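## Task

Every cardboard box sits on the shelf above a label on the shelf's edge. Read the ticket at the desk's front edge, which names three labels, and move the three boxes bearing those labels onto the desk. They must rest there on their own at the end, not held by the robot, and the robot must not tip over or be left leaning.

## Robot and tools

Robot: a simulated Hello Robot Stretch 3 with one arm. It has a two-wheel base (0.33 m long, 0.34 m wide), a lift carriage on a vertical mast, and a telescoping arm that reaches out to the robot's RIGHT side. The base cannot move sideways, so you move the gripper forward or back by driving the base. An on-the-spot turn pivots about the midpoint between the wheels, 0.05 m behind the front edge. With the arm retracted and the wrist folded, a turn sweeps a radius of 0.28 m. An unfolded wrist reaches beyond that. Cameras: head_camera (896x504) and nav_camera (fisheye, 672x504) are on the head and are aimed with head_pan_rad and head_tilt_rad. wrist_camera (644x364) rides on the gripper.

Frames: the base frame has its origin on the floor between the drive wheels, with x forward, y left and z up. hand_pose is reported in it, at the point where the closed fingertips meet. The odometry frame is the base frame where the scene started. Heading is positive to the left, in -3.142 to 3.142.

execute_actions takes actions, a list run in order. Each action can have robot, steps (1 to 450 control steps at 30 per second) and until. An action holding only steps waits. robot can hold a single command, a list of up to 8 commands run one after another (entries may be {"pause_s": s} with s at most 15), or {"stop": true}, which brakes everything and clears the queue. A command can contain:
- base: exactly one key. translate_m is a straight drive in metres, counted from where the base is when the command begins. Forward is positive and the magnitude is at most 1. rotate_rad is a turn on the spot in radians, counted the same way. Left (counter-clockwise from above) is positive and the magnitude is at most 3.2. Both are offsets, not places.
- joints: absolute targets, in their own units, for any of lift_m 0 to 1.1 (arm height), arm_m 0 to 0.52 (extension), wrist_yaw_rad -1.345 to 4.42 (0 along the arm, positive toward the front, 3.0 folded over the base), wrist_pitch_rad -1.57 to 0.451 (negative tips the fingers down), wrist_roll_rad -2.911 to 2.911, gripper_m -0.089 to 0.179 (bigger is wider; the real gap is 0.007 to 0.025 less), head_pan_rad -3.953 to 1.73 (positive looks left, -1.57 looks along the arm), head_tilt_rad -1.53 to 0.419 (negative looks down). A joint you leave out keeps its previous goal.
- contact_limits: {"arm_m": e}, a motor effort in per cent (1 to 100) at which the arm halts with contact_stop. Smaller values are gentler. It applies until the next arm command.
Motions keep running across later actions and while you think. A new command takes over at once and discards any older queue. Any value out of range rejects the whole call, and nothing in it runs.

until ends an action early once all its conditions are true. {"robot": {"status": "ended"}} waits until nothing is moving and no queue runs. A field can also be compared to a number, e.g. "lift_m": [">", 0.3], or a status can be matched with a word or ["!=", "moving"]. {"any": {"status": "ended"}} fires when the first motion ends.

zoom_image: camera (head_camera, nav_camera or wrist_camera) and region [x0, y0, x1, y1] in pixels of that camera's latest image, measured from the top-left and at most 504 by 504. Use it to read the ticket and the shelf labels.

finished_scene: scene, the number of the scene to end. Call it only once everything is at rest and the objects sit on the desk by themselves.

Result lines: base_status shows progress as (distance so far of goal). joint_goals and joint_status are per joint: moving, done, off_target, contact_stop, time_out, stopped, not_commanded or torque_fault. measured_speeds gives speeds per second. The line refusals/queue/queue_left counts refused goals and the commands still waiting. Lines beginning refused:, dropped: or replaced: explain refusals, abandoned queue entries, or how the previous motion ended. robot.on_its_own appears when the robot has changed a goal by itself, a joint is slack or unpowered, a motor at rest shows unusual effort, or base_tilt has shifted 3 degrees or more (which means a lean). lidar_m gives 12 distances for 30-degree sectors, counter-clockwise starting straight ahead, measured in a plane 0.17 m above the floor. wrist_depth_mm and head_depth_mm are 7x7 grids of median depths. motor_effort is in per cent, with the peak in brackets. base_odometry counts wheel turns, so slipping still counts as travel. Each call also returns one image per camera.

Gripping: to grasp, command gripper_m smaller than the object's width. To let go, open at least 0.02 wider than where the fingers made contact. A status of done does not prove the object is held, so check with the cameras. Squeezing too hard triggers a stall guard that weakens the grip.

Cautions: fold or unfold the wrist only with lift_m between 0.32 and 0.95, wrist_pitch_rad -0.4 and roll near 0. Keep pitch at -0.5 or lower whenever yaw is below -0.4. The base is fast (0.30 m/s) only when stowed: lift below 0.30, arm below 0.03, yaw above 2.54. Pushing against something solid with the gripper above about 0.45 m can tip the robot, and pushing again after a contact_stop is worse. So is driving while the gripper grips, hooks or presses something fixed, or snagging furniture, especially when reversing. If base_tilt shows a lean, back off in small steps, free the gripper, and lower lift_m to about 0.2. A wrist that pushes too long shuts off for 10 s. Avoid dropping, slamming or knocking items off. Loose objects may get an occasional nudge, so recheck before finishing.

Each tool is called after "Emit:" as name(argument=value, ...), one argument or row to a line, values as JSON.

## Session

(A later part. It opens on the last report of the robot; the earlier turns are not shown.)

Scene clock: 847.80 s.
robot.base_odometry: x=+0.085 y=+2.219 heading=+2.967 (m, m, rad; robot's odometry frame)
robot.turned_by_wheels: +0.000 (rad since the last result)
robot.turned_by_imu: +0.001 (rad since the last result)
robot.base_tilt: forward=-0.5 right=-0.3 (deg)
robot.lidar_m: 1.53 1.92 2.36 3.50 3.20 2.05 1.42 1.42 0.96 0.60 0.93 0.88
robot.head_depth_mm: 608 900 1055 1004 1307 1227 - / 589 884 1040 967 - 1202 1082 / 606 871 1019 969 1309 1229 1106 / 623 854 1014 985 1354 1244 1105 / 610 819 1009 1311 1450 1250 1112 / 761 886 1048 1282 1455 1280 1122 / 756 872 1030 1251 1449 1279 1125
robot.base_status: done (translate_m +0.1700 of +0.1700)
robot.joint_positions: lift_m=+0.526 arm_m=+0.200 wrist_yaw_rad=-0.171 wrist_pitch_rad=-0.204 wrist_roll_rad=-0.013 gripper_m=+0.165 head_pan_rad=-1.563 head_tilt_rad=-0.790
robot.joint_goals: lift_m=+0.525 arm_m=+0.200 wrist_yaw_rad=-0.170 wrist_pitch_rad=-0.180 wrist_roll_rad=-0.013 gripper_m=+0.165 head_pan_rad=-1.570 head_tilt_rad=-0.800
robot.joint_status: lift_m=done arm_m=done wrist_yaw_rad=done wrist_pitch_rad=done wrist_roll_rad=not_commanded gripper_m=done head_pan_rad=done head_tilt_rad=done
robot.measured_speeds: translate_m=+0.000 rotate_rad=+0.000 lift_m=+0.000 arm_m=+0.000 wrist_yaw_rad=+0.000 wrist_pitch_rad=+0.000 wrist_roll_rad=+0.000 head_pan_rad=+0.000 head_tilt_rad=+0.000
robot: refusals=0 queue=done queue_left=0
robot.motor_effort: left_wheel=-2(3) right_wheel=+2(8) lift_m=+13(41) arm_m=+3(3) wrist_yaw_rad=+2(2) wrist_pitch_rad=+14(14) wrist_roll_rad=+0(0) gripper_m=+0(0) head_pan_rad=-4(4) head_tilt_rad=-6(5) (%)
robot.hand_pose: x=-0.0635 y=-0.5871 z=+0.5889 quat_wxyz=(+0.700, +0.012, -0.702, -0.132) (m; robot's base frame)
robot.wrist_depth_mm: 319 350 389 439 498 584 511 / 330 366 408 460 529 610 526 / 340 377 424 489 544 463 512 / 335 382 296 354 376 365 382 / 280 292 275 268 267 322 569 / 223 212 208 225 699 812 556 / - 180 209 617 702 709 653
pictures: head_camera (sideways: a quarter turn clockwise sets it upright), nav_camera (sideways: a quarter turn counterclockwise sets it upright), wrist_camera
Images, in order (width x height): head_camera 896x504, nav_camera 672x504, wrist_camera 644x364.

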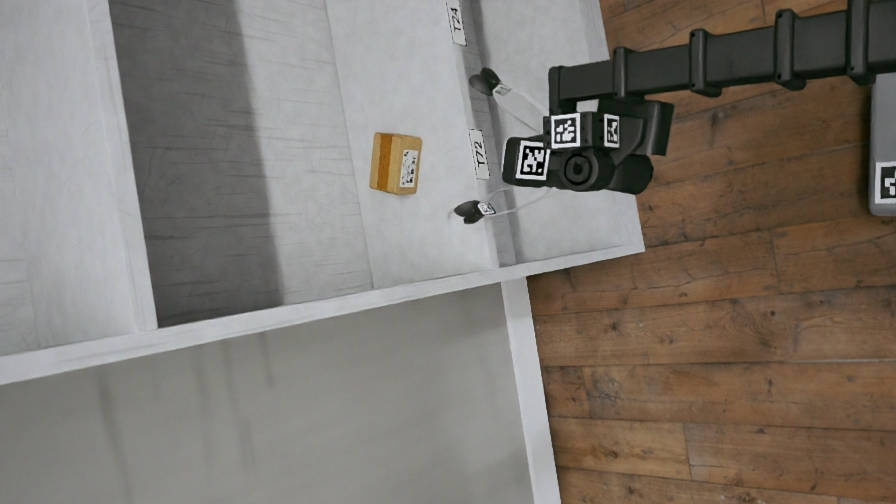

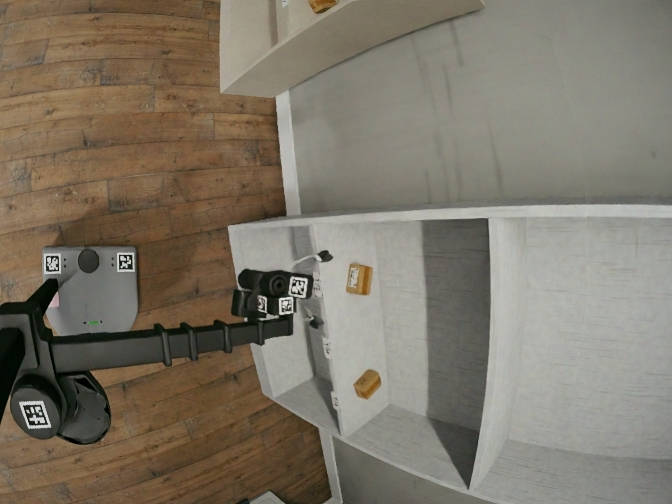

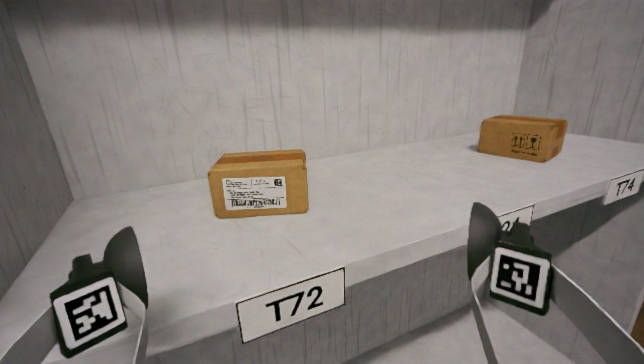

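Emit:
execute_actions(
  actions=[
    {"robot":[{"base":{"translate_m":0.022},"joints":{"arm_m":0.29},"contact_limits":{"arm_m":12}}],"steps":450,"until":{"robot":{"status":"ended"}}},
  ],
)

Scene clock: 865.00 s.
robot.base_odometry: x=+0.063 y=+2.223 heading=+2.967 (m, m, rad; robot's odometry frame)
robot.turned_by_wheels: +0.000 (rad since the last result)
robot.turned_by_imu: +0.000 (rad since the last result)
robot.base_tilt: forward=-0.6 right=-0.2 (deg)
robot.lidar_m: 1.51 1.90 2.33 3.45 3.23 2.08 1.44 1.44 0.96 0.60 0.93 0.86
robot.head_depth_mm: 603 897 1047 1004 1304 1228 - / 590 880 1039 961 1293 1220 1085 / 606 861 1019 974 1307 1240 1110 / 624 849 984 988 1369 1249 1105 / 604 837 1056 1310 1453 1258 1113 / 760 880 1047 1277 1455 1278 1124 / 754 869 1028 1250 1445 1282 1135
robot.base_status: done (translate_m +0.0220 of +0.0220)
robot.joint_positions: lift_m=+0.526 arm_m=+0.290 wrist_yaw_rad=-0.171 wrist_pitch_rad=-0.204 wrist_roll_rad=-0.013 gripper_m=+0.165 head_pan_rad=-1.563 head_tilt_rad=-0.790
robot.joint_goals: lift_m=+0.525 arm_m=+0.290 wrist_yaw_rad=-0.170 wrist_pitch_rad=-0.180 wrist_roll_rad=-0.013 gripper_m=+0.165 head_pan_rad=-1.570 head_tilt_rad=-0.800
robot.joint_status: lift_m=done arm_m=done wrist_yaw_rad=done wrist_pitch_rad=done wrist_roll_rad=not_commanded gripper_m=done head_pan_rad=done head_tilt_rad=done
robot.measured_speeds: translate_m=+0.000 rotate_rad=+0.000 lift_m=+0.000 arm_m=+0.000 wrist_yaw_rad=+0.000 wrist_pitch_rad=+0.000 wrist_roll_rad=+0.000 head_pan_rad=+0.000 head_tilt_rad=+0.000
robot: refusals=0 queue=done queue_left=0
robot.motor_effort: left_wheel=-2(1) right_wheel=+2(10) lift_m=+13(12) arm_m=+3(2) wrist_yaw_rad=+1(1) wrist_pitch_rad=+14(14) wrist_roll_rad=+0(0) gripper_m=+1(1) head_pan_rad=-4(3) head_tilt_rad=-6(5) (%)
robot.contact_limits: arm_m 12 (drawing in: default 22, maximum 36; extending or still: default 29, maximum 48)
robot.hand_pose: x=-0.0634 y=-0.6771 z=+0.5889 quat_wxyz=(+0.700, +0.013, -0.702, -0.132) (m; robot's base frame)
robot.wrist_depth_mm: 252 273 305 340 392 460 511 / 262 285 318 359 412 495 534 / 272 296 333 379 440 513 378 / 281 310 340 244 376 366 345 / 272 289 244 217 261 267 249 / 222 211 207 202 200 188 210 / - 169 167 164 162 171 629
pictures: head_camera (sideways: a quarter turn clockwise sets it upright), nav_camera (sideways: a quarter turn counterclockwise sets it upright), wrist_camera
Images, in order (width x height): head_camera 896x504, nav_camera 672x504, wrist_camera 644x364.

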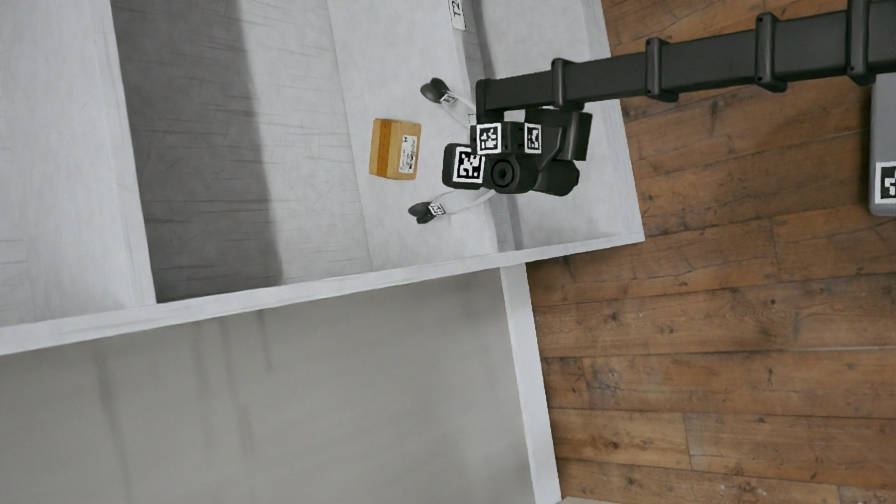

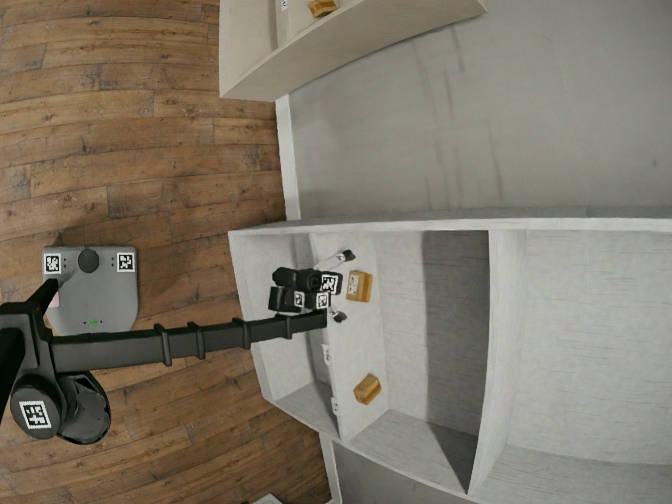

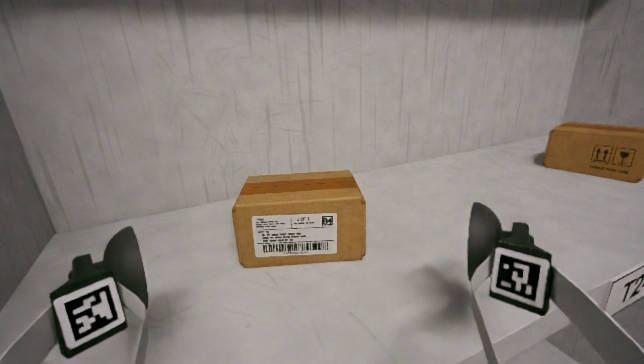

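Emit:
execute_actions(
  actions=[
    {"robot":[{"joints":{"lift_m":0.519}},{"joints":{"arm_m":0.355},"contact_limits":{"arm_m":12}}],"steps":450,"until":{"robot":{"status":"ended"}}},
  ],
)

Scene clock: 875.53 s.
robot.base_odometry: x=+0.063 y=+2.223 heading=+2.967 (m, m, rad; robot's odometry frame)
robot.turned_by_wheels: +0.000 (rad since the last result)
robot.turned_by_imu: +0.000 (rad since the last result)
robot.base_tilt: forward=-0.7 right=-0.3 (deg)
robot.lidar_m: 1.51 1.89 2.32 3.49 3.24 2.08 1.44 1.44 0.96 0.60 0.93 0.85
robot.head_depth_mm: 602 898 1049 1001 1311 1230 - / 593 881 1035 966 1293 1218 1086 / 606 866 1024 962 1306 1237 1109 / 623 846 990 987 1371 1249 1108 / 603 839 1053 1307 1446 1262 1110 / 761 882 1049 1275 1457 1274 1120 / 752 869 1025 1253 1454 1283 1132
robot.base_status: done (translate_m +0.0220 of +0.0220)
robot.joint_positions: lift_m=+0.520 arm_m=+0.355 wrist_yaw_rad=-0.171 wrist_pitch_rad=-0.203 wrist_roll_rad=-0.013 gripper_m=+0.165 head_pan_rad=-1.563 head_tilt_rad=-0.790
robot.joint_goals: lift_m=+0.519 arm_m=+0.355 wrist_yaw_rad=-0.170 wrist_pitch_rad=-0.180 wrist_roll_rad=-0.013 gripper_m=+0.165 head_pan_rad=-1.570 head_tilt_rad=-0.800
robot.joint_status: lift_m=done arm_m=done wrist_yaw_rad=done wrist_pitch_rad=done wrist_roll_rad=not_commanded gripper_m=done head_pan_rad=done head_tilt_rad=done
robot.measured_speeds: translate_m=+0.000 rotate_rad=+0.000 lift_m=+0.000 arm_m=+0.000 wrist_yaw_rad=+0.000 wrist_pitch_rad=+0.000 wrist_roll_rad=+0.000 head_pan_rad=+0.000 head_tilt_rad=+0.000
robot: refusals=0 queue=done queue_left=0
robot.motor_effort: left_wheel=-2(3) right_wheel=+2(2) lift_m=+13(11) arm_m=+3(3) wrist_yaw_rad=+0(1) wrist_pitch_rad=+14(14) wrist_roll_rad=+0(0) gripper_m=+0(0) head_pan_rad=-4(4) head_tilt_rad=-6(5) (%)
robot.contact_limits: arm_m 12 (drawing in: default 22, maximum 36; extending or still: default 29, maximum 48)
robot.hand_pose: x=-0.0634 y=-0.7421 z=+0.5830 quat_wxyz=(+0.700, +0.013, -0.702, -0.132) (m; robot's base frame)
robot.wrist_depth_mm: 204 222 247 277 316 369 441 / 211 230 257 292 336 396 472 / 220 239 270 307 359 429 480 / 229 251 280 315 354 346 323 / 239 255 234 153 220 256 236 / 212 200 181 154 162 180 191 / - 160 158 157 154 152 151
pictures: head_camera (sideways: a quarter turn clockwise sets it upright), nav_camera (sideways: a quarter turn counterclockwise sets it upright), wrist_camera
Images, in order (width x height): head_camera 896x504, nav_camera 672x504, wrist_camera 644x364.

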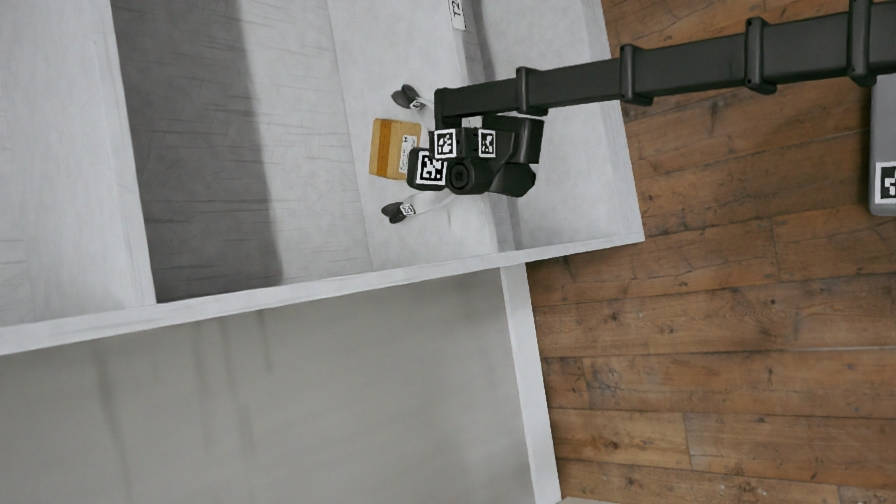

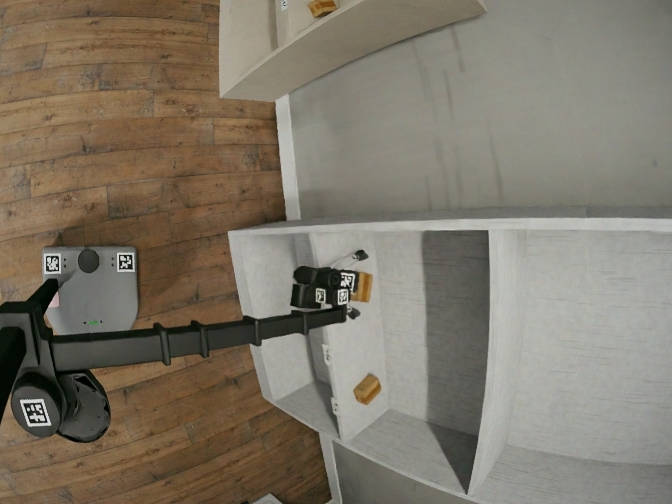

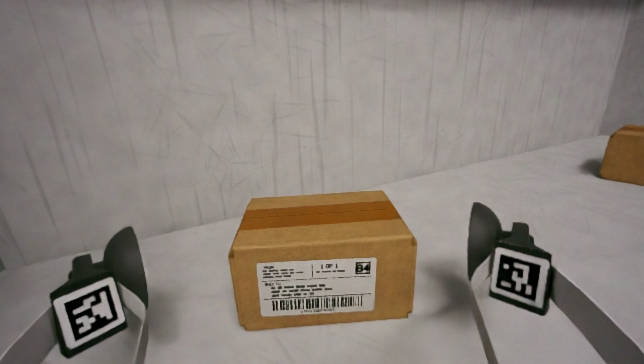

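Emit:
execute_actions(
  actions=[
    {"robot":[{"joints":{"arm_m":0.372},"contact_limits":{"arm_m":12}},{"joints":{"gripper_m":0.075}}],"steps":450,"until":{"robot":{"status":"ended"}}},
    {"steps":15},
  ],
)

Scene clock: 884.17 s.
robot.base_odometry: x=+0.063 y=+2.223 heading=+2.967 (m, m, rad; robot's odometry frame)
robot.turned_by_wheels: +0.000 (rad since the last result)
robot.turned_by_imu: +0.000 (rad since the last result)
robot.base_tilt: forward=-0.6 right=-0.3 (deg)
robot.lidar_m: 1.51 1.90 2.33 3.45 3.24 2.09 1.44 1.44 0.96 0.60 0.93 0.85
robot.head_depth_mm: 602 895 1047 1001 1313 1221 - / 591 877 1040 985 1303 1220 1089 / 607 864 1016 960 1312 1234 1103 / 623 847 984 989 1369 1240 1107 / 602 839 1056 1302 1441 1262 1109 / 764 883 1047 1273 1459 1277 1123 / 754 867 1026 1247 1441 1280 1136
robot.base_status: done (translate_m +0.0220 of +0.0220)
robot.joint_positions: lift_m=+0.520 arm_m=+0.372 wrist_yaw_rad=-0.171 wrist_pitch_rad=-0.203 wrist_roll_rad=-0.013 gripper_m=+0.076 head_pan_rad=-1.563 head_tilt_rad=-0.790
robot.joint_goals: lift_m=+0.519 arm_m=+0.372 wrist_yaw_rad=-0.170 wrist_pitch_rad=-0.180 wrist_roll_rad=-0.013 gripper_m=+0.075 head_pan_rad=-1.570 head_tilt_rad=-0.800
robot.joint_status: lift_m=done arm_m=done wrist_yaw_rad=done wrist_pitch_rad=done wrist_roll_rad=not_commanded gripper_m=done head_pan_rad=done head_tilt_rad=done
robot.measured_speeds: translate_m=+0.000 rotate_rad=+0.000 lift_m=+0.000 arm_m=+0.000 wrist_yaw_rad=+0.000 wrist_pitch_rad=+0.000 wrist_roll_rad=+0.000 head_pan_rad=+0.000 head_tilt_rad=+0.000
robot: refusals=0 queue=done queue_left=0
robot.motor_effort: left_wheel=-2(3) right_wheel=+3(2) lift_m=+12(13) arm_m=+3(2) wrist_yaw_rad=+2(2) wrist_pitch_rad=+14(14) wrist_roll_rad=+0(0) gripper_m=-12(86) head_pan_rad=-4(4) head_tilt_rad=-5(6) (%)
robot.contact_limits: arm_m 12 (drawing in: default 22, maximum 36; extending or still: default 29, maximum 48)
robot.hand_pose: x=-0.0634 y=-0.7592 z=+0.5831 quat_wxyz=(+0.700, +0.012, -0.702, -0.132) (m; robot's base frame)
robot.wrist_depth_mm: 191 208 231 260 298 347 415 / 199 216 241 273 314 373 450 / 206 226 252 288 335 399 472 / 214 235 266 302 337 343 317 / 225 243 165 152 161 241 237 / 205 204 134 135 138 186 183 / 165 155 146 145 148 152 150
pictures: head_camera (sideways: a quarter turn clockwise sets it upright), nav_camera (sideways: a quarter turn counterclockwise sets it upright), wrist_camera
Images, in order (width x height): head_camera 896x504, nav_camera 672x504, wrist_camera 644x364.

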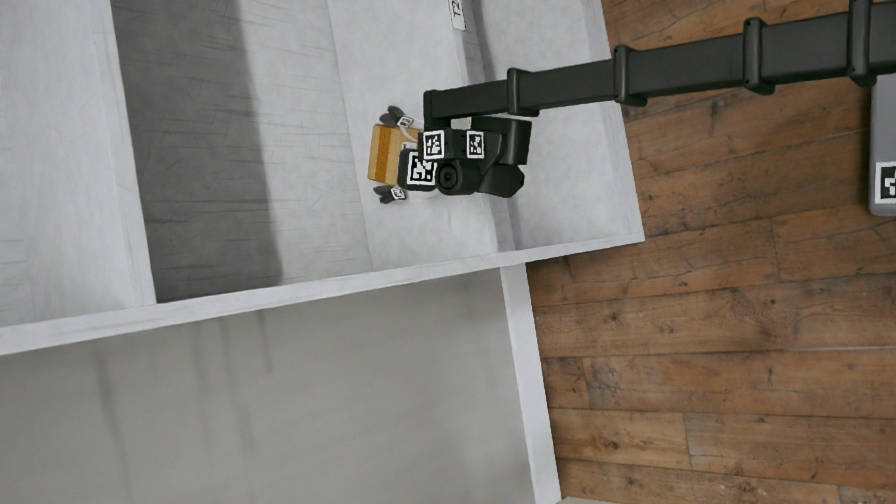

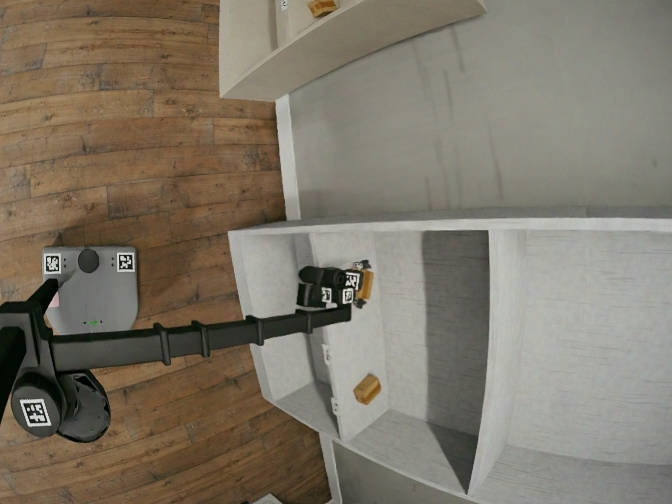

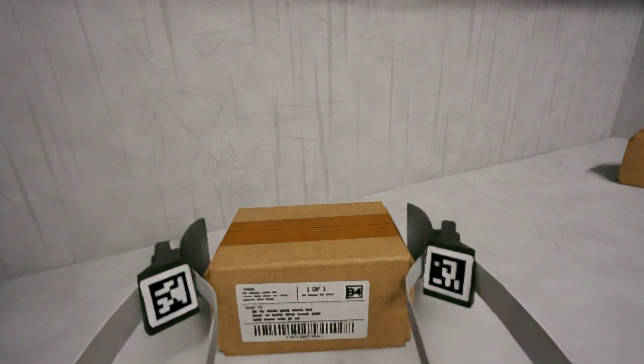

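Grip looks centered (effort −12). Lift to check.

Emit:
execute_actions(
  actions=[
    {"robot":{"joints":{"lift_m":0.56}},"steps":450,"until":{"robot":{"status":"ended"}}},
    {"steps":15},
  ],
)

Scene clock: 888.10 s.
robot.base_odometry: x=+0.063 y=+2.223 heading=+2.967 (m, m, rad; robot's odometry frame)
robot.turned_by_wheels: +0.000 (rad since the last result)
robot.turned_by_imu: +0.000 (rad since the last result)
robot.base_tilt: forward=-0.6 right=-0.2 (deg)
robot.lidar_m: 1.51 1.89 2.33 3.45 3.25 2.08 1.44 1.44 0.96 0.60 0.93 0.86
robot.head_depth_mm: 603 894 1047 1001 1309 1232 - / 592 881 1034 - 1316 1226 1094 / 606 864 999 1004 1303 1230 1109 / 622 849 990 986 1372 1247 1105 / 603 839 1054 1309 1442 1261 1111 / 763 882 1048 1281 1457 1271 1124 / 752 871 1026 1246 1444 1276 1133
robot.base_status: done (translate_m +0.0220 of +0.0220)
robot.joint_positions: lift_m=+0.559 arm_m=+0.372 wrist_yaw_rad=-0.171 wrist_pitch_rad=-0.208 wrist_roll_rad=-0.013 gripper_m=+0.076 head_pan_rad=-1.563 head_tilt_rad=-0.790
robot.joint_goals: lift_m=+0.560 arm_m=+0.372 wrist_yaw_rad=-0.170 wrist_pitch_rad=-0.180 wrist_roll_rad=-0.013 gripper_m=+0.075 head_pan_rad=-1.570 head_tilt_rad=-0.800
robot.joint_status: lift_m=done arm_m=done wrist_yaw_rad=done wrist_pitch_rad=done wrist_roll_rad=not_commanded gripper_m=done head_pan_rad=done head_tilt_rad=done
robot.measured_speeds: translate_m=+0.000 rotate_rad=+0.000 lift_m=+0.000 arm_m=+0.000 wrist_yaw_rad=+0.000 wrist_pitch_rad=+0.000 wrist_roll_rad=+0.000 head_pan_rad=+0.000 head_tilt_rad=+0.000
robot: refusals=0 queue=done queue_left=0
robot.motor_effort: left_wheel=-2(2) right_wheel=+3(3) lift_m=+40(42) arm_m=+3(3) wrist_yaw_rad=+2(1) wrist_pitch_rad=+17(17) wrist_roll_rad=+0(0) gripper_m=-12(11) head_pan_rad=-4(4) head_tilt_rad=-6(6) (%)
robot.contact_limits: arm_m 12 (drawing in: default 22, maximum 36; extending or still: default 29, maximum 48)
robot.hand_pose: x=-0.0633 y=-0.7588 z=+0.6216 quat_wxyz=(+0.699, +0.014, -0.702, -0.134) (m; robot's base frame)
robot.wrist_depth_mm: 191 207 231 261 297 348 414 / 199 216 242 273 316 372 453 / 206 226 253 289 336 399 487 / 214 236 266 304 358 409 404 / 223 245 168 153 162 315 308 / 234 247 134 135 137 244 239 / 215 203 168 143 188 199 196
pictures: head_camera (sideways: a quarter turn clockwise sets it upright), nav_camera (sideways: a quarter turn counterclockwise sets it upright), wrist_camera
Images, in order (width x height): head_camera 896x504, nav_camera 672x504, wrist_camera 644x364.

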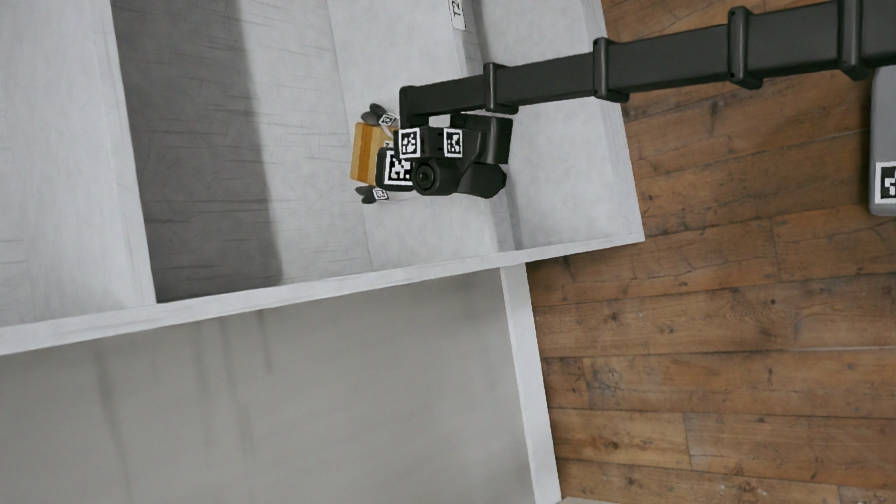

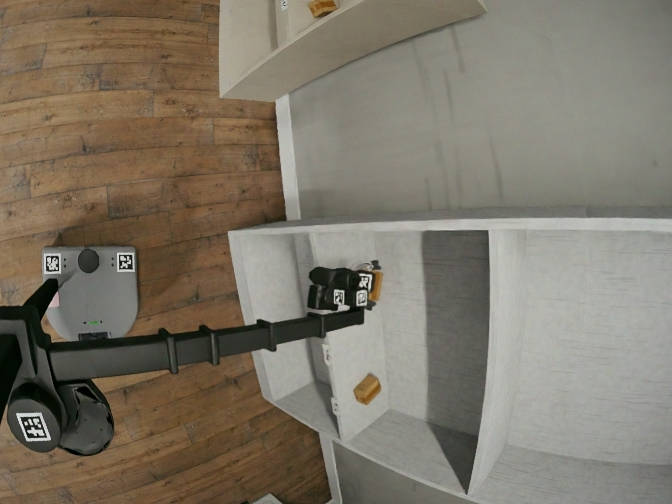

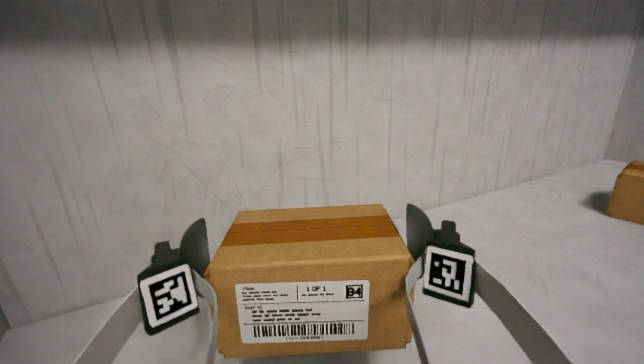

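Emit:
execute_actions(
  actions=[
    {"robot":[{"joints":{"arm_m":0.0,"head_tilt_rad":-0.6}},{"base":{"rotate_rad":1.906},"joints":{"head_pan_rad":0.0,"lift_m":1.0,"wrist_yaw_rad":0.0}},{"base":{"translate_m":1.0}},{"base":{"translate_m":1.0}},{"base":{"translate_m":0.424}},{"base":{"rotate_rad":1.36},"joints":{"head_pan_rad":-1.57}}],"steps":450,"until":{"robot":{"status":"ended"}}},
    {"steps":450,"until":{"robot":{"status":"ended"}}},
    {"steps":450,"until":{"robot":{"status":"ended"}}},
  ],
)

Scene clock: 954.63 s.
robot.base_odometry: x=+0.451 y=-0.170 heading=-0.050 (m, m, rad; robot's odometry frame)
robot.turned_by_wheels: +3.266 (rad since the last result)
robot.turned_by_imu: +3.321 (rad since the last result)
robot.base_tilt: forward=-0.6 right=-0.2 (deg)
robot.lidar_m: 1.46 1.49 2.03 3.03 3.41 2.41 2.30 1.51 0.98 1.02 1.50 1.52
robot.head_depth_mm: 1199 1018 727 - - - 1105 / 1201 1045 757 - - - 1094 / 1198 1076 760 - - 1350 1136 / 1206 1104 733 1301 1550 1334 1166 / 1202 1142 782 1812 1649 1372 1177 / 1206 1337 806 1805 1673 1388 1183 / 1212 1357 1553 1810 1698 1401 1202
robot.base_status: done (rotate_rad +1.3599 of +1.3600)
robot.joint_positions: lift_m=+0.999 arm_m=+0.000 wrist_yaw_rad=-0.001 wrist_pitch_rad=-0.210 wrist_roll_rad=-0.013 gripper_m=+0.076 head_pan_rad=-1.563 head_tilt_rad=-0.606
robot.joint_goals: lift_m=+1.000 arm_m=+0.000 wrist_yaw_rad=+0.000 wrist_pitch_rad=-0.180 wrist_roll_rad=-0.013 gripper_m=+0.075 head_pan_rad=-1.570 head_tilt_rad=-0.600
robot.joint_status: lift_m=done arm_m=done wrist_yaw_rad=done wrist_pitch_rad=done wrist_roll_rad=not_commanded gripper_m=done head_pan_rad=done head_tilt_rad=done
robot.measured_speeds: translate_m=+0.000 rotate_rad=+0.000 lift_m=+0.000 arm_m=+0.000 wrist_yaw_rad=+0.000 wrist_pitch_rad=+0.000 wrist_roll_rad=+0.000 head_pan_rad=+0.000 head_tilt_rad=+0.000
robot: refusals=0 queue=done queue_left=0
robot.motor_effort: left_wheel=-2(5) right_wheel=+2(9) lift_m=+40(39) arm_m=-3(3) wrist_yaw_rad=+2(4) wrist_pitch_rad=+18(18) wrist_roll_rad=+1(0) gripper_m=-11(10) head_pan_rad=-4(50) head_tilt_rad=+4(27) (%)
robot.hand_pose: x=-0.0218 y=-0.3909 z=+1.0612 quat_wxyz=(+0.708, +0.074, -0.698, -0.074) (m; robot's base frame)
robot.wrist_depth_mm: - - - - - - - / - - - - - - - / - - - - - 964 900 / - - 621 593 576 554 586 / - 482 168 153 162 - - / - - 133 135 137 - - / - - 584 143 - - -
pictures: head_camera (sideways: a quarter turn clockwise sets it upright), nav_camera (sideways: a quarter turn counterclockwise sets it upright), wrist_camera
Images, in order (width x height): head_camera 896x504, nav_camera 672x504, wrist_camera 644x364.

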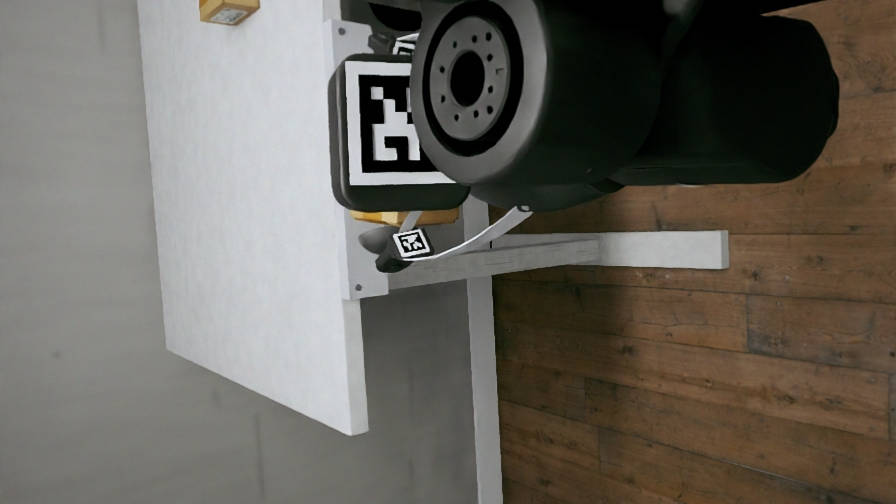

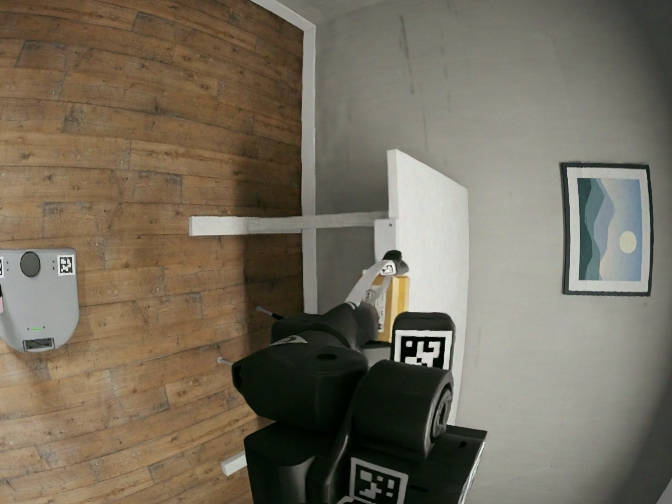

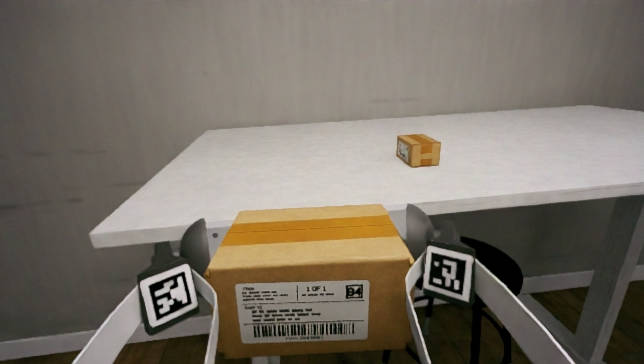

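Emit:
execute_actions(
  actions=[
    {"robot":[{"joints":{"arm_m":0.44},"contact_limits":{"arm_m":12}},{"joints":{"lift_m":0.93}}],"steps":450,"until":{"robot":{"status":"ended"}}},
    {"steps":8},
  ],
)

Scene clock: 969.20 s.
robot.base_odometry: x=+0.451 y=-0.170 heading=-0.050 (m, m, rad; robot's odometry frame)
robot.turned_by_wheels: +0.000 (rad since the last result)
robot.turned_by_imu: +0.000 (rad since the last result)
robot.base_tilt: forward=-0.5 right=-0.3 (deg)
robot.lidar_m: 1.46 1.49 2.02 3.03 3.41 2.41 2.30 1.51 0.97 1.02 1.50 1.52
robot.head_depth_mm: 1195 1172 693 1748 1559 1322 1135 / 1195 - 702 1788 1590 1333 1140 / 1205 1257 692 1803 1606 1349 1155 / 1202 1114 731 1712 1557 1325 1161 / 1207 1140 783 1805 1663 1371 1171 / 1206 1330 806 1809 1677 1383 1182 / 1212 1359 1561 1809 1701 1401 1191
robot.base_status: done (rotate_rad +1.3599 of +1.3600)
robot.joint_positions: lift_m=+0.931 arm_m=+0.440 wrist_yaw_rad=-0.001 wrist_pitch_rad=-0.210 wrist_roll_rad=-0.013 gripper_m=+0.076 head_pan_rad=-1.563 head_tilt_rad=-0.606
robot.joint_goals: lift_m=+0.930 arm_m=+0.440 wrist_yaw_rad=+0.000 wrist_pitch_rad=-0.180 wrist_roll_rad=-0.013 gripper_m=+0.075 head_pan_rad=-1.570 head_tilt_rad=-0.600
robot.joint_status: lift_m=done arm_m=done wrist_yaw_rad=done wrist_pitch_rad=done wrist_roll_rad=not_commanded gripper_m=done head_pan_rad=done head_tilt_rad=done
robot.measured_speeds: translate_m=+0.000 rotate_rad=+0.000 lift_m=+0.000 arm_m=+0.000 wrist_yaw_rad=+0.000 wrist_pitch_rad=+0.000 wrist_roll_rad=+0.000 head_pan_rad=+0.000 head_tilt_rad=+0.000
robot: refusals=0 queue=done queue_left=0
robot.motor_effort: left_wheel=-2(2) right_wheel=+2(2) lift_m=+13(39) arm_m=+3(4) wrist_yaw_rad=+0(1) wrist_pitch_rad=+17(18) wrist_roll_rad=+0(0) gripper_m=-11(11) head_pan_rad=-4(4) head_tilt_rad=+3(3) (%)
robot.contact_limits: arm_m 12 (drawing in: default 22, maximum 36; extending or still: default 29, maximum 48)
robot.hand_pose: x=-0.0216 y=-0.8303 z=+0.9924 quat_wxyz=(+0.708, +0.074, -0.698, -0.074) (m; robot's base frame)
robot.wrist_depth_mm: 648 664 691 719 734 774 798 / 679 699 736 757 786 810 848 / 720 727 738 706 654 614 589 / 740 415 402 387 372 361 250 / 288 282 168 153 162 253 231 / 217 214 134 134 137 196 194 / 174 165 149 144 152 161 158
pictures: head_camera (sideways: a quarter turn clockwise sets it upright), nav_camera (sideways: a quarter turn counterclockwise sets it upright), wrist_camera
Images, in order (width x height): head_camera 896x504, nav_camera 672x504, wrist_camera 644x364.

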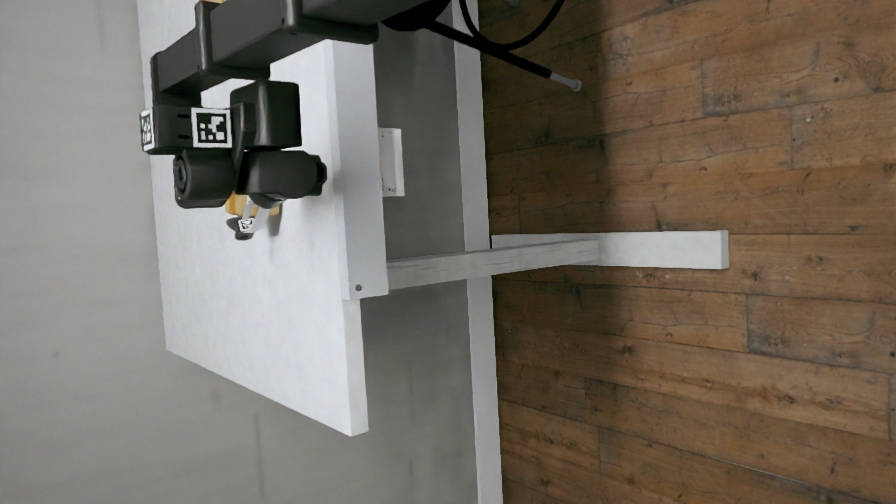

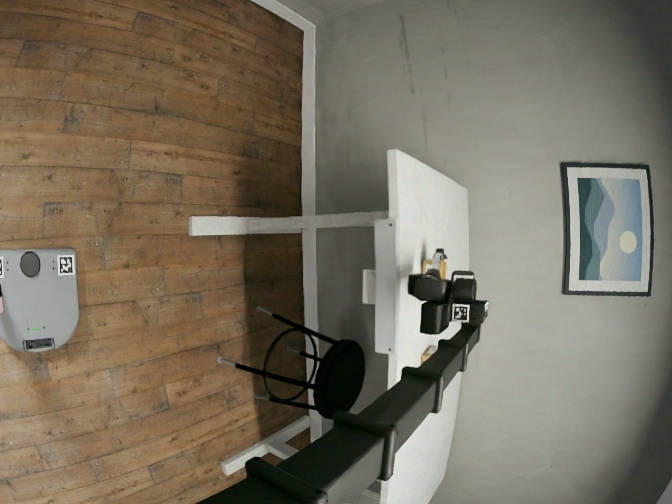

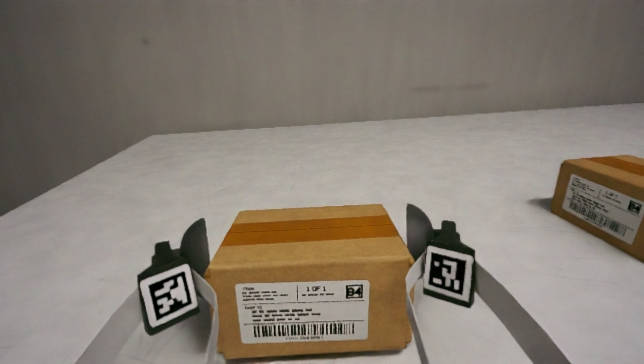

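Emit:
execute_actions(
  actions=[
    {"robot":{"joints":{"lift_m":0.921}},"steps":450,"until":{"robot":{"status":"ended"}}},
    {"steps":8},
  ],
)

Scene clock: 973.17 s.
robot.base_odometry: x=+0.451 y=-0.170 heading=-0.050 (m, m, rad; robot's odometry frame)
robot.turned_by_wheels: +0.000 (rad since the last result)
robot.turned_by_imu: +0.000 (rad since the last result)
robot.base_tilt: forward=-0.6 right=-0.3 (deg)
robot.lidar_m: 1.46 1.49 2.02 3.03 3.41 2.41 2.30 1.51 0.98 1.02 1.51 1.52
robot.head_depth_mm: 1198 1163 691 1747 1573 1323 1134 / 1203 1243 698 1787 1590 1334 1145 / 1203 1237 699 1788 1604 1343 1158 / 1204 1109 730 1729 1555 1333 1163 / 1206 1141 780 1807 1640 1366 1176 / 1208 1337 804 1798 1672 1389 1181 / 1208 1366 1560 1804 1698 1394 1194
robot.base_status: done (rotate_rad +1.3599 of +1.3600)
robot.joint_positions: lift_m=+0.922 arm_m=+0.440 wrist_yaw_rad=-0.001 wrist_pitch_rad=-0.204 wrist_roll_rad=-0.013 gripper_m=+0.076 head_pan_rad=-1.563 head_tilt_rad=-0.606
robot.joint_goals: lift_m=+0.921 arm_m=+0.440 wrist_yaw_rad=+0.000 wrist_pitch_rad=-0.180 wrist_roll_rad=-0.013 gripper_m=+0.075 head_pan_rad=-1.570 head_tilt_rad=-0.600
robot.joint_status: lift_m=done arm_m=done wrist_yaw_rad=done wrist_pitch_rad=done wrist_roll_rad=not_commanded gripper_m=done head_pan_rad=done head_tilt_rad=done
robot.measured_speeds: translate_m=+0.000 rotate_rad=+0.000 lift_m=+0.000 arm_m=+0.000 wrist_yaw_rad=+0.000 wrist_pitch_rad=+0.000 wrist_roll_rad=+0.000 head_pan_rad=+0.000 head_tilt_rad=+0.000
robot: refusals=0 queue=done queue_left=0
robot.motor_effort: left_wheel=-2(2) right_wheel=+3(2) lift_m=+13(14) arm_m=+3(3) wrist_yaw_rad=+1(0) wrist_pitch_rad=+14(17) wrist_roll_rad=+0(0) gripper_m=-11(11) head_pan_rad=-4(4) head_tilt_rad=+4(3) (%)
robot.contact_limits: arm_m 12 (drawing in: default 22, maximum 36; extending or still: default 29, maximum 48)
robot.hand_pose: x=-0.0216 y=-0.8307 z=+0.9849 quat_wxyz=(+0.708, +0.072, -0.699, -0.072) (m; robot's base frame)
robot.wrist_depth_mm: 653 673 684 717 734 767 784 / 687 711 729 760 776 816 827 / 725 741 723 677 637 599 560 / 735 397 387 370 354 344 238 / 275 269 165 152 160 241 224 / 205 203 134 135 137 187 184 / 165 155 146 145 147 152 150
pictures: head_camera (sideways: a quarter turn clockwise sets it upright), nav_camera (sideways: a quarter turn counterclockwise sets it upright), wrist_camera
Images, in order (width x height): head_camera 896x504, nav_camera 672x504, wrist_camera 644x364.

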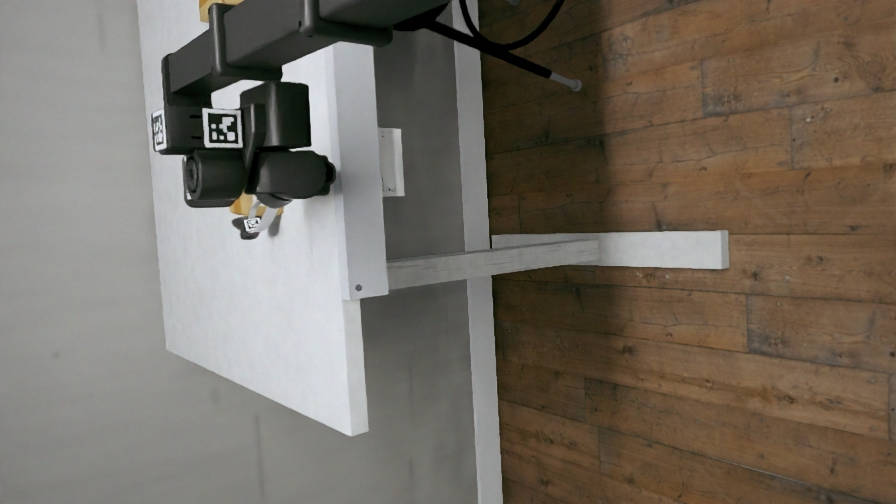

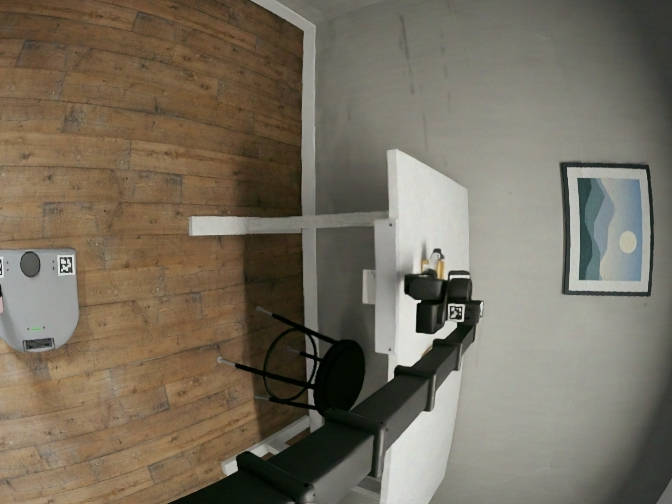

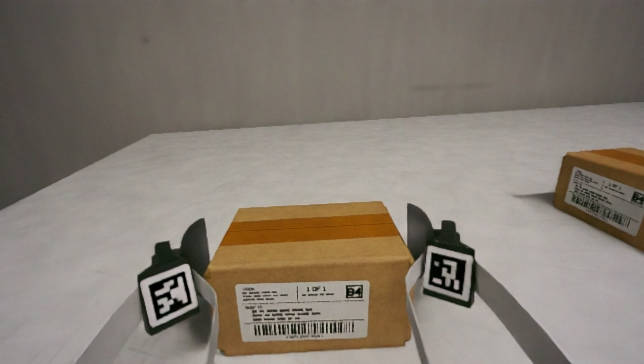

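Emit:
execute_actions(
  actions=[
    {"robot":[{"joints":{"gripper_m":0.14}},{"joints":{"arm_m":0.34}},{"joints":{"arm_m":0.0,"lift_m":0.94,"wrist_pitch_rad":-0.4}},{"joints":{"wrist_yaw_rad":3.0,"gripper_m":0.04}},{"base":{"rotate_rad":2.055},"joints":{"lift_m":0.25,"head_pan_rad":0.0,"head_tilt_rad":-0.5}}],"steps":450,"until":{"robot":{"status":"ended"}}},
    {"steps":450,"until":{"robot":{"status":"ended"}}},
  ],
)

Scene clock: 1015.00 s.
robot.base_odometry: x=+0.451 y=-0.170 heading=+2.005 (m, m, rad; robot's odometry frame)
robot.turned_by_wheels: +2.055 (rad since the last result)
robot.turned_by_imu: +2.080 (rad since the last result)
robot.base_tilt: forward=-0.5 right=-0.3 (deg)
robot.lidar_m: 3.19 2.46 2.30 2.28 1.38 1.02 1.49 1.57 1.46 1.48 1.94 2.97
robot.head_depth_mm: 2689 2913 3021 2213 1733 1406 1179 / 2785 3024 3180 2274 1742 1419 1192 / 2906 3195 3251 2325 1772 1438 1206 / 3046 3255 3398 2345 1783 1450 1216 / 3202 3504 3471 2393 1820 1473 1222 / 3011 3181 3215 2429 1830 1474 1236 / 2647 2756 2902 2458 1858 1487 1244
robot.base_status: done (rotate_rad +2.0549 of +2.0550)
robot.joint_positions: lift_m=+0.251 arm_m=+0.000 wrist_yaw_rad=+2.998 wrist_pitch_rad=-0.416 wrist_roll_rad=-0.009 gripper_m=+0.040 head_pan_rad=-0.007 head_tilt_rad=-0.507
robot.joint_goals: lift_m=+0.250 arm_m=+0.000 wrist_yaw_rad=+3.000 wrist_pitch_rad=-0.400 wrist_roll_rad=-0.009 gripper_m=+0.040 head_pan_rad=+0.000 head_tilt_rad=-0.500
robot.joint_status: lift_m=done arm_m=done wrist_yaw_rad=done wrist_pitch_rad=done wrist_roll_rad=not_commanded gripper_m=done head_pan_rad=done head_tilt_rad=done
robot.measured_speeds: translate_m=+0.000 rotate_rad=+0.000 lift_m=+0.000 arm_m=+0.000 wrist_yaw_rad=+0.000 wrist_pitch_rad=+0.000 wrist_roll_rad=+0.000 head_pan_rad=+0.000 head_tilt_rad=+0.000
robot: refusals=0 queue=done queue_left=0
robot.motor_effort: left_wheel=-2(5) right_wheel=+2(9) lift_m=+13(40) arm_m=-4(5) wrist_yaw_rad=+2(2) wrist_pitch_rad=+9(23) wrist_roll_rad=-1(2) gripper_m=-1(82) head_pan_rad=+4(54) head_tilt_rad=+5(22) (%)
robot.hand_pose: x=+0.0109 y=+0.0771 z=+0.2638 quat_wxyz=(+0.195, +0.697, +0.097, +0.683) (m; robot's base frame)
robot.wrist_depth_mm: - - - - - - - / - - - - - - - / - - - 989 972 975 954 / 776 - 747 732 725 708 693 / 604 594 617 580 569 567 558 / 500 492 - - 469 467 461 / 438 - - - 405 403 396
pictures: head_camera (sideways: a quarter turn clockwise sets it upright), nav_camera (sideways: a quarter turn counterclockwise sets it upright), wrist_camera
Images, in order (width x height): head_camera 896x504, nav_camera 672x504, wrist_camera 644x364.

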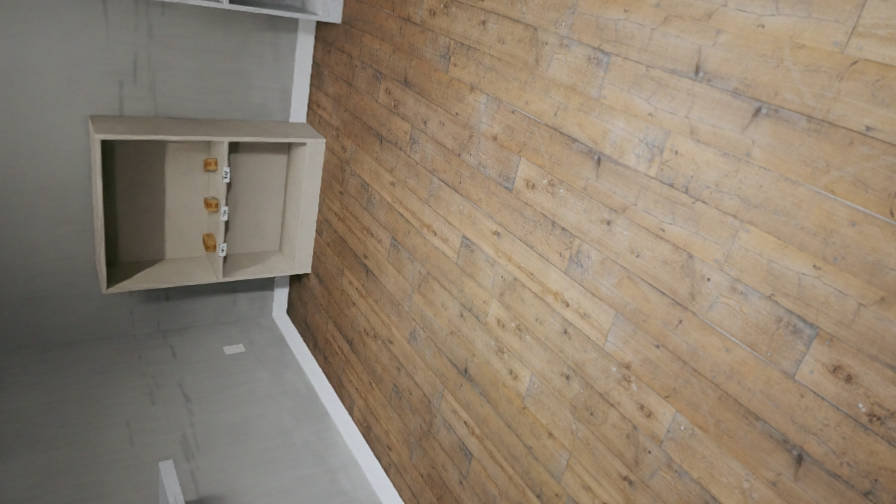

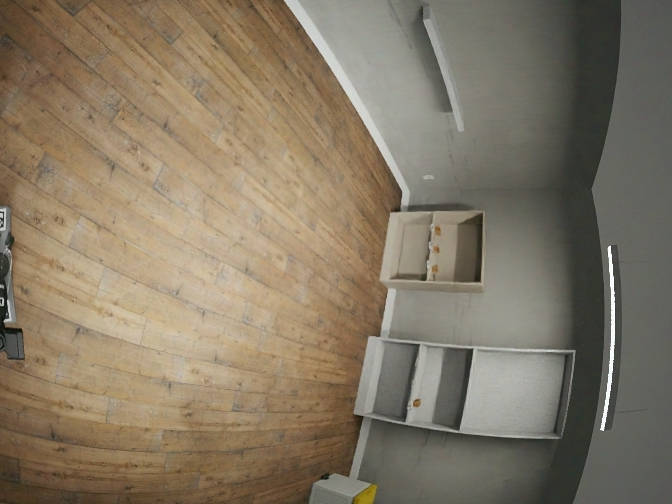

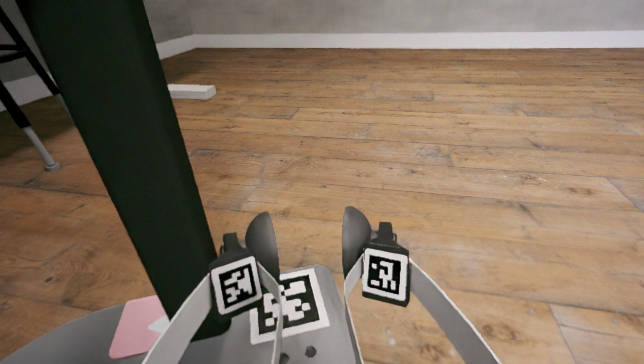

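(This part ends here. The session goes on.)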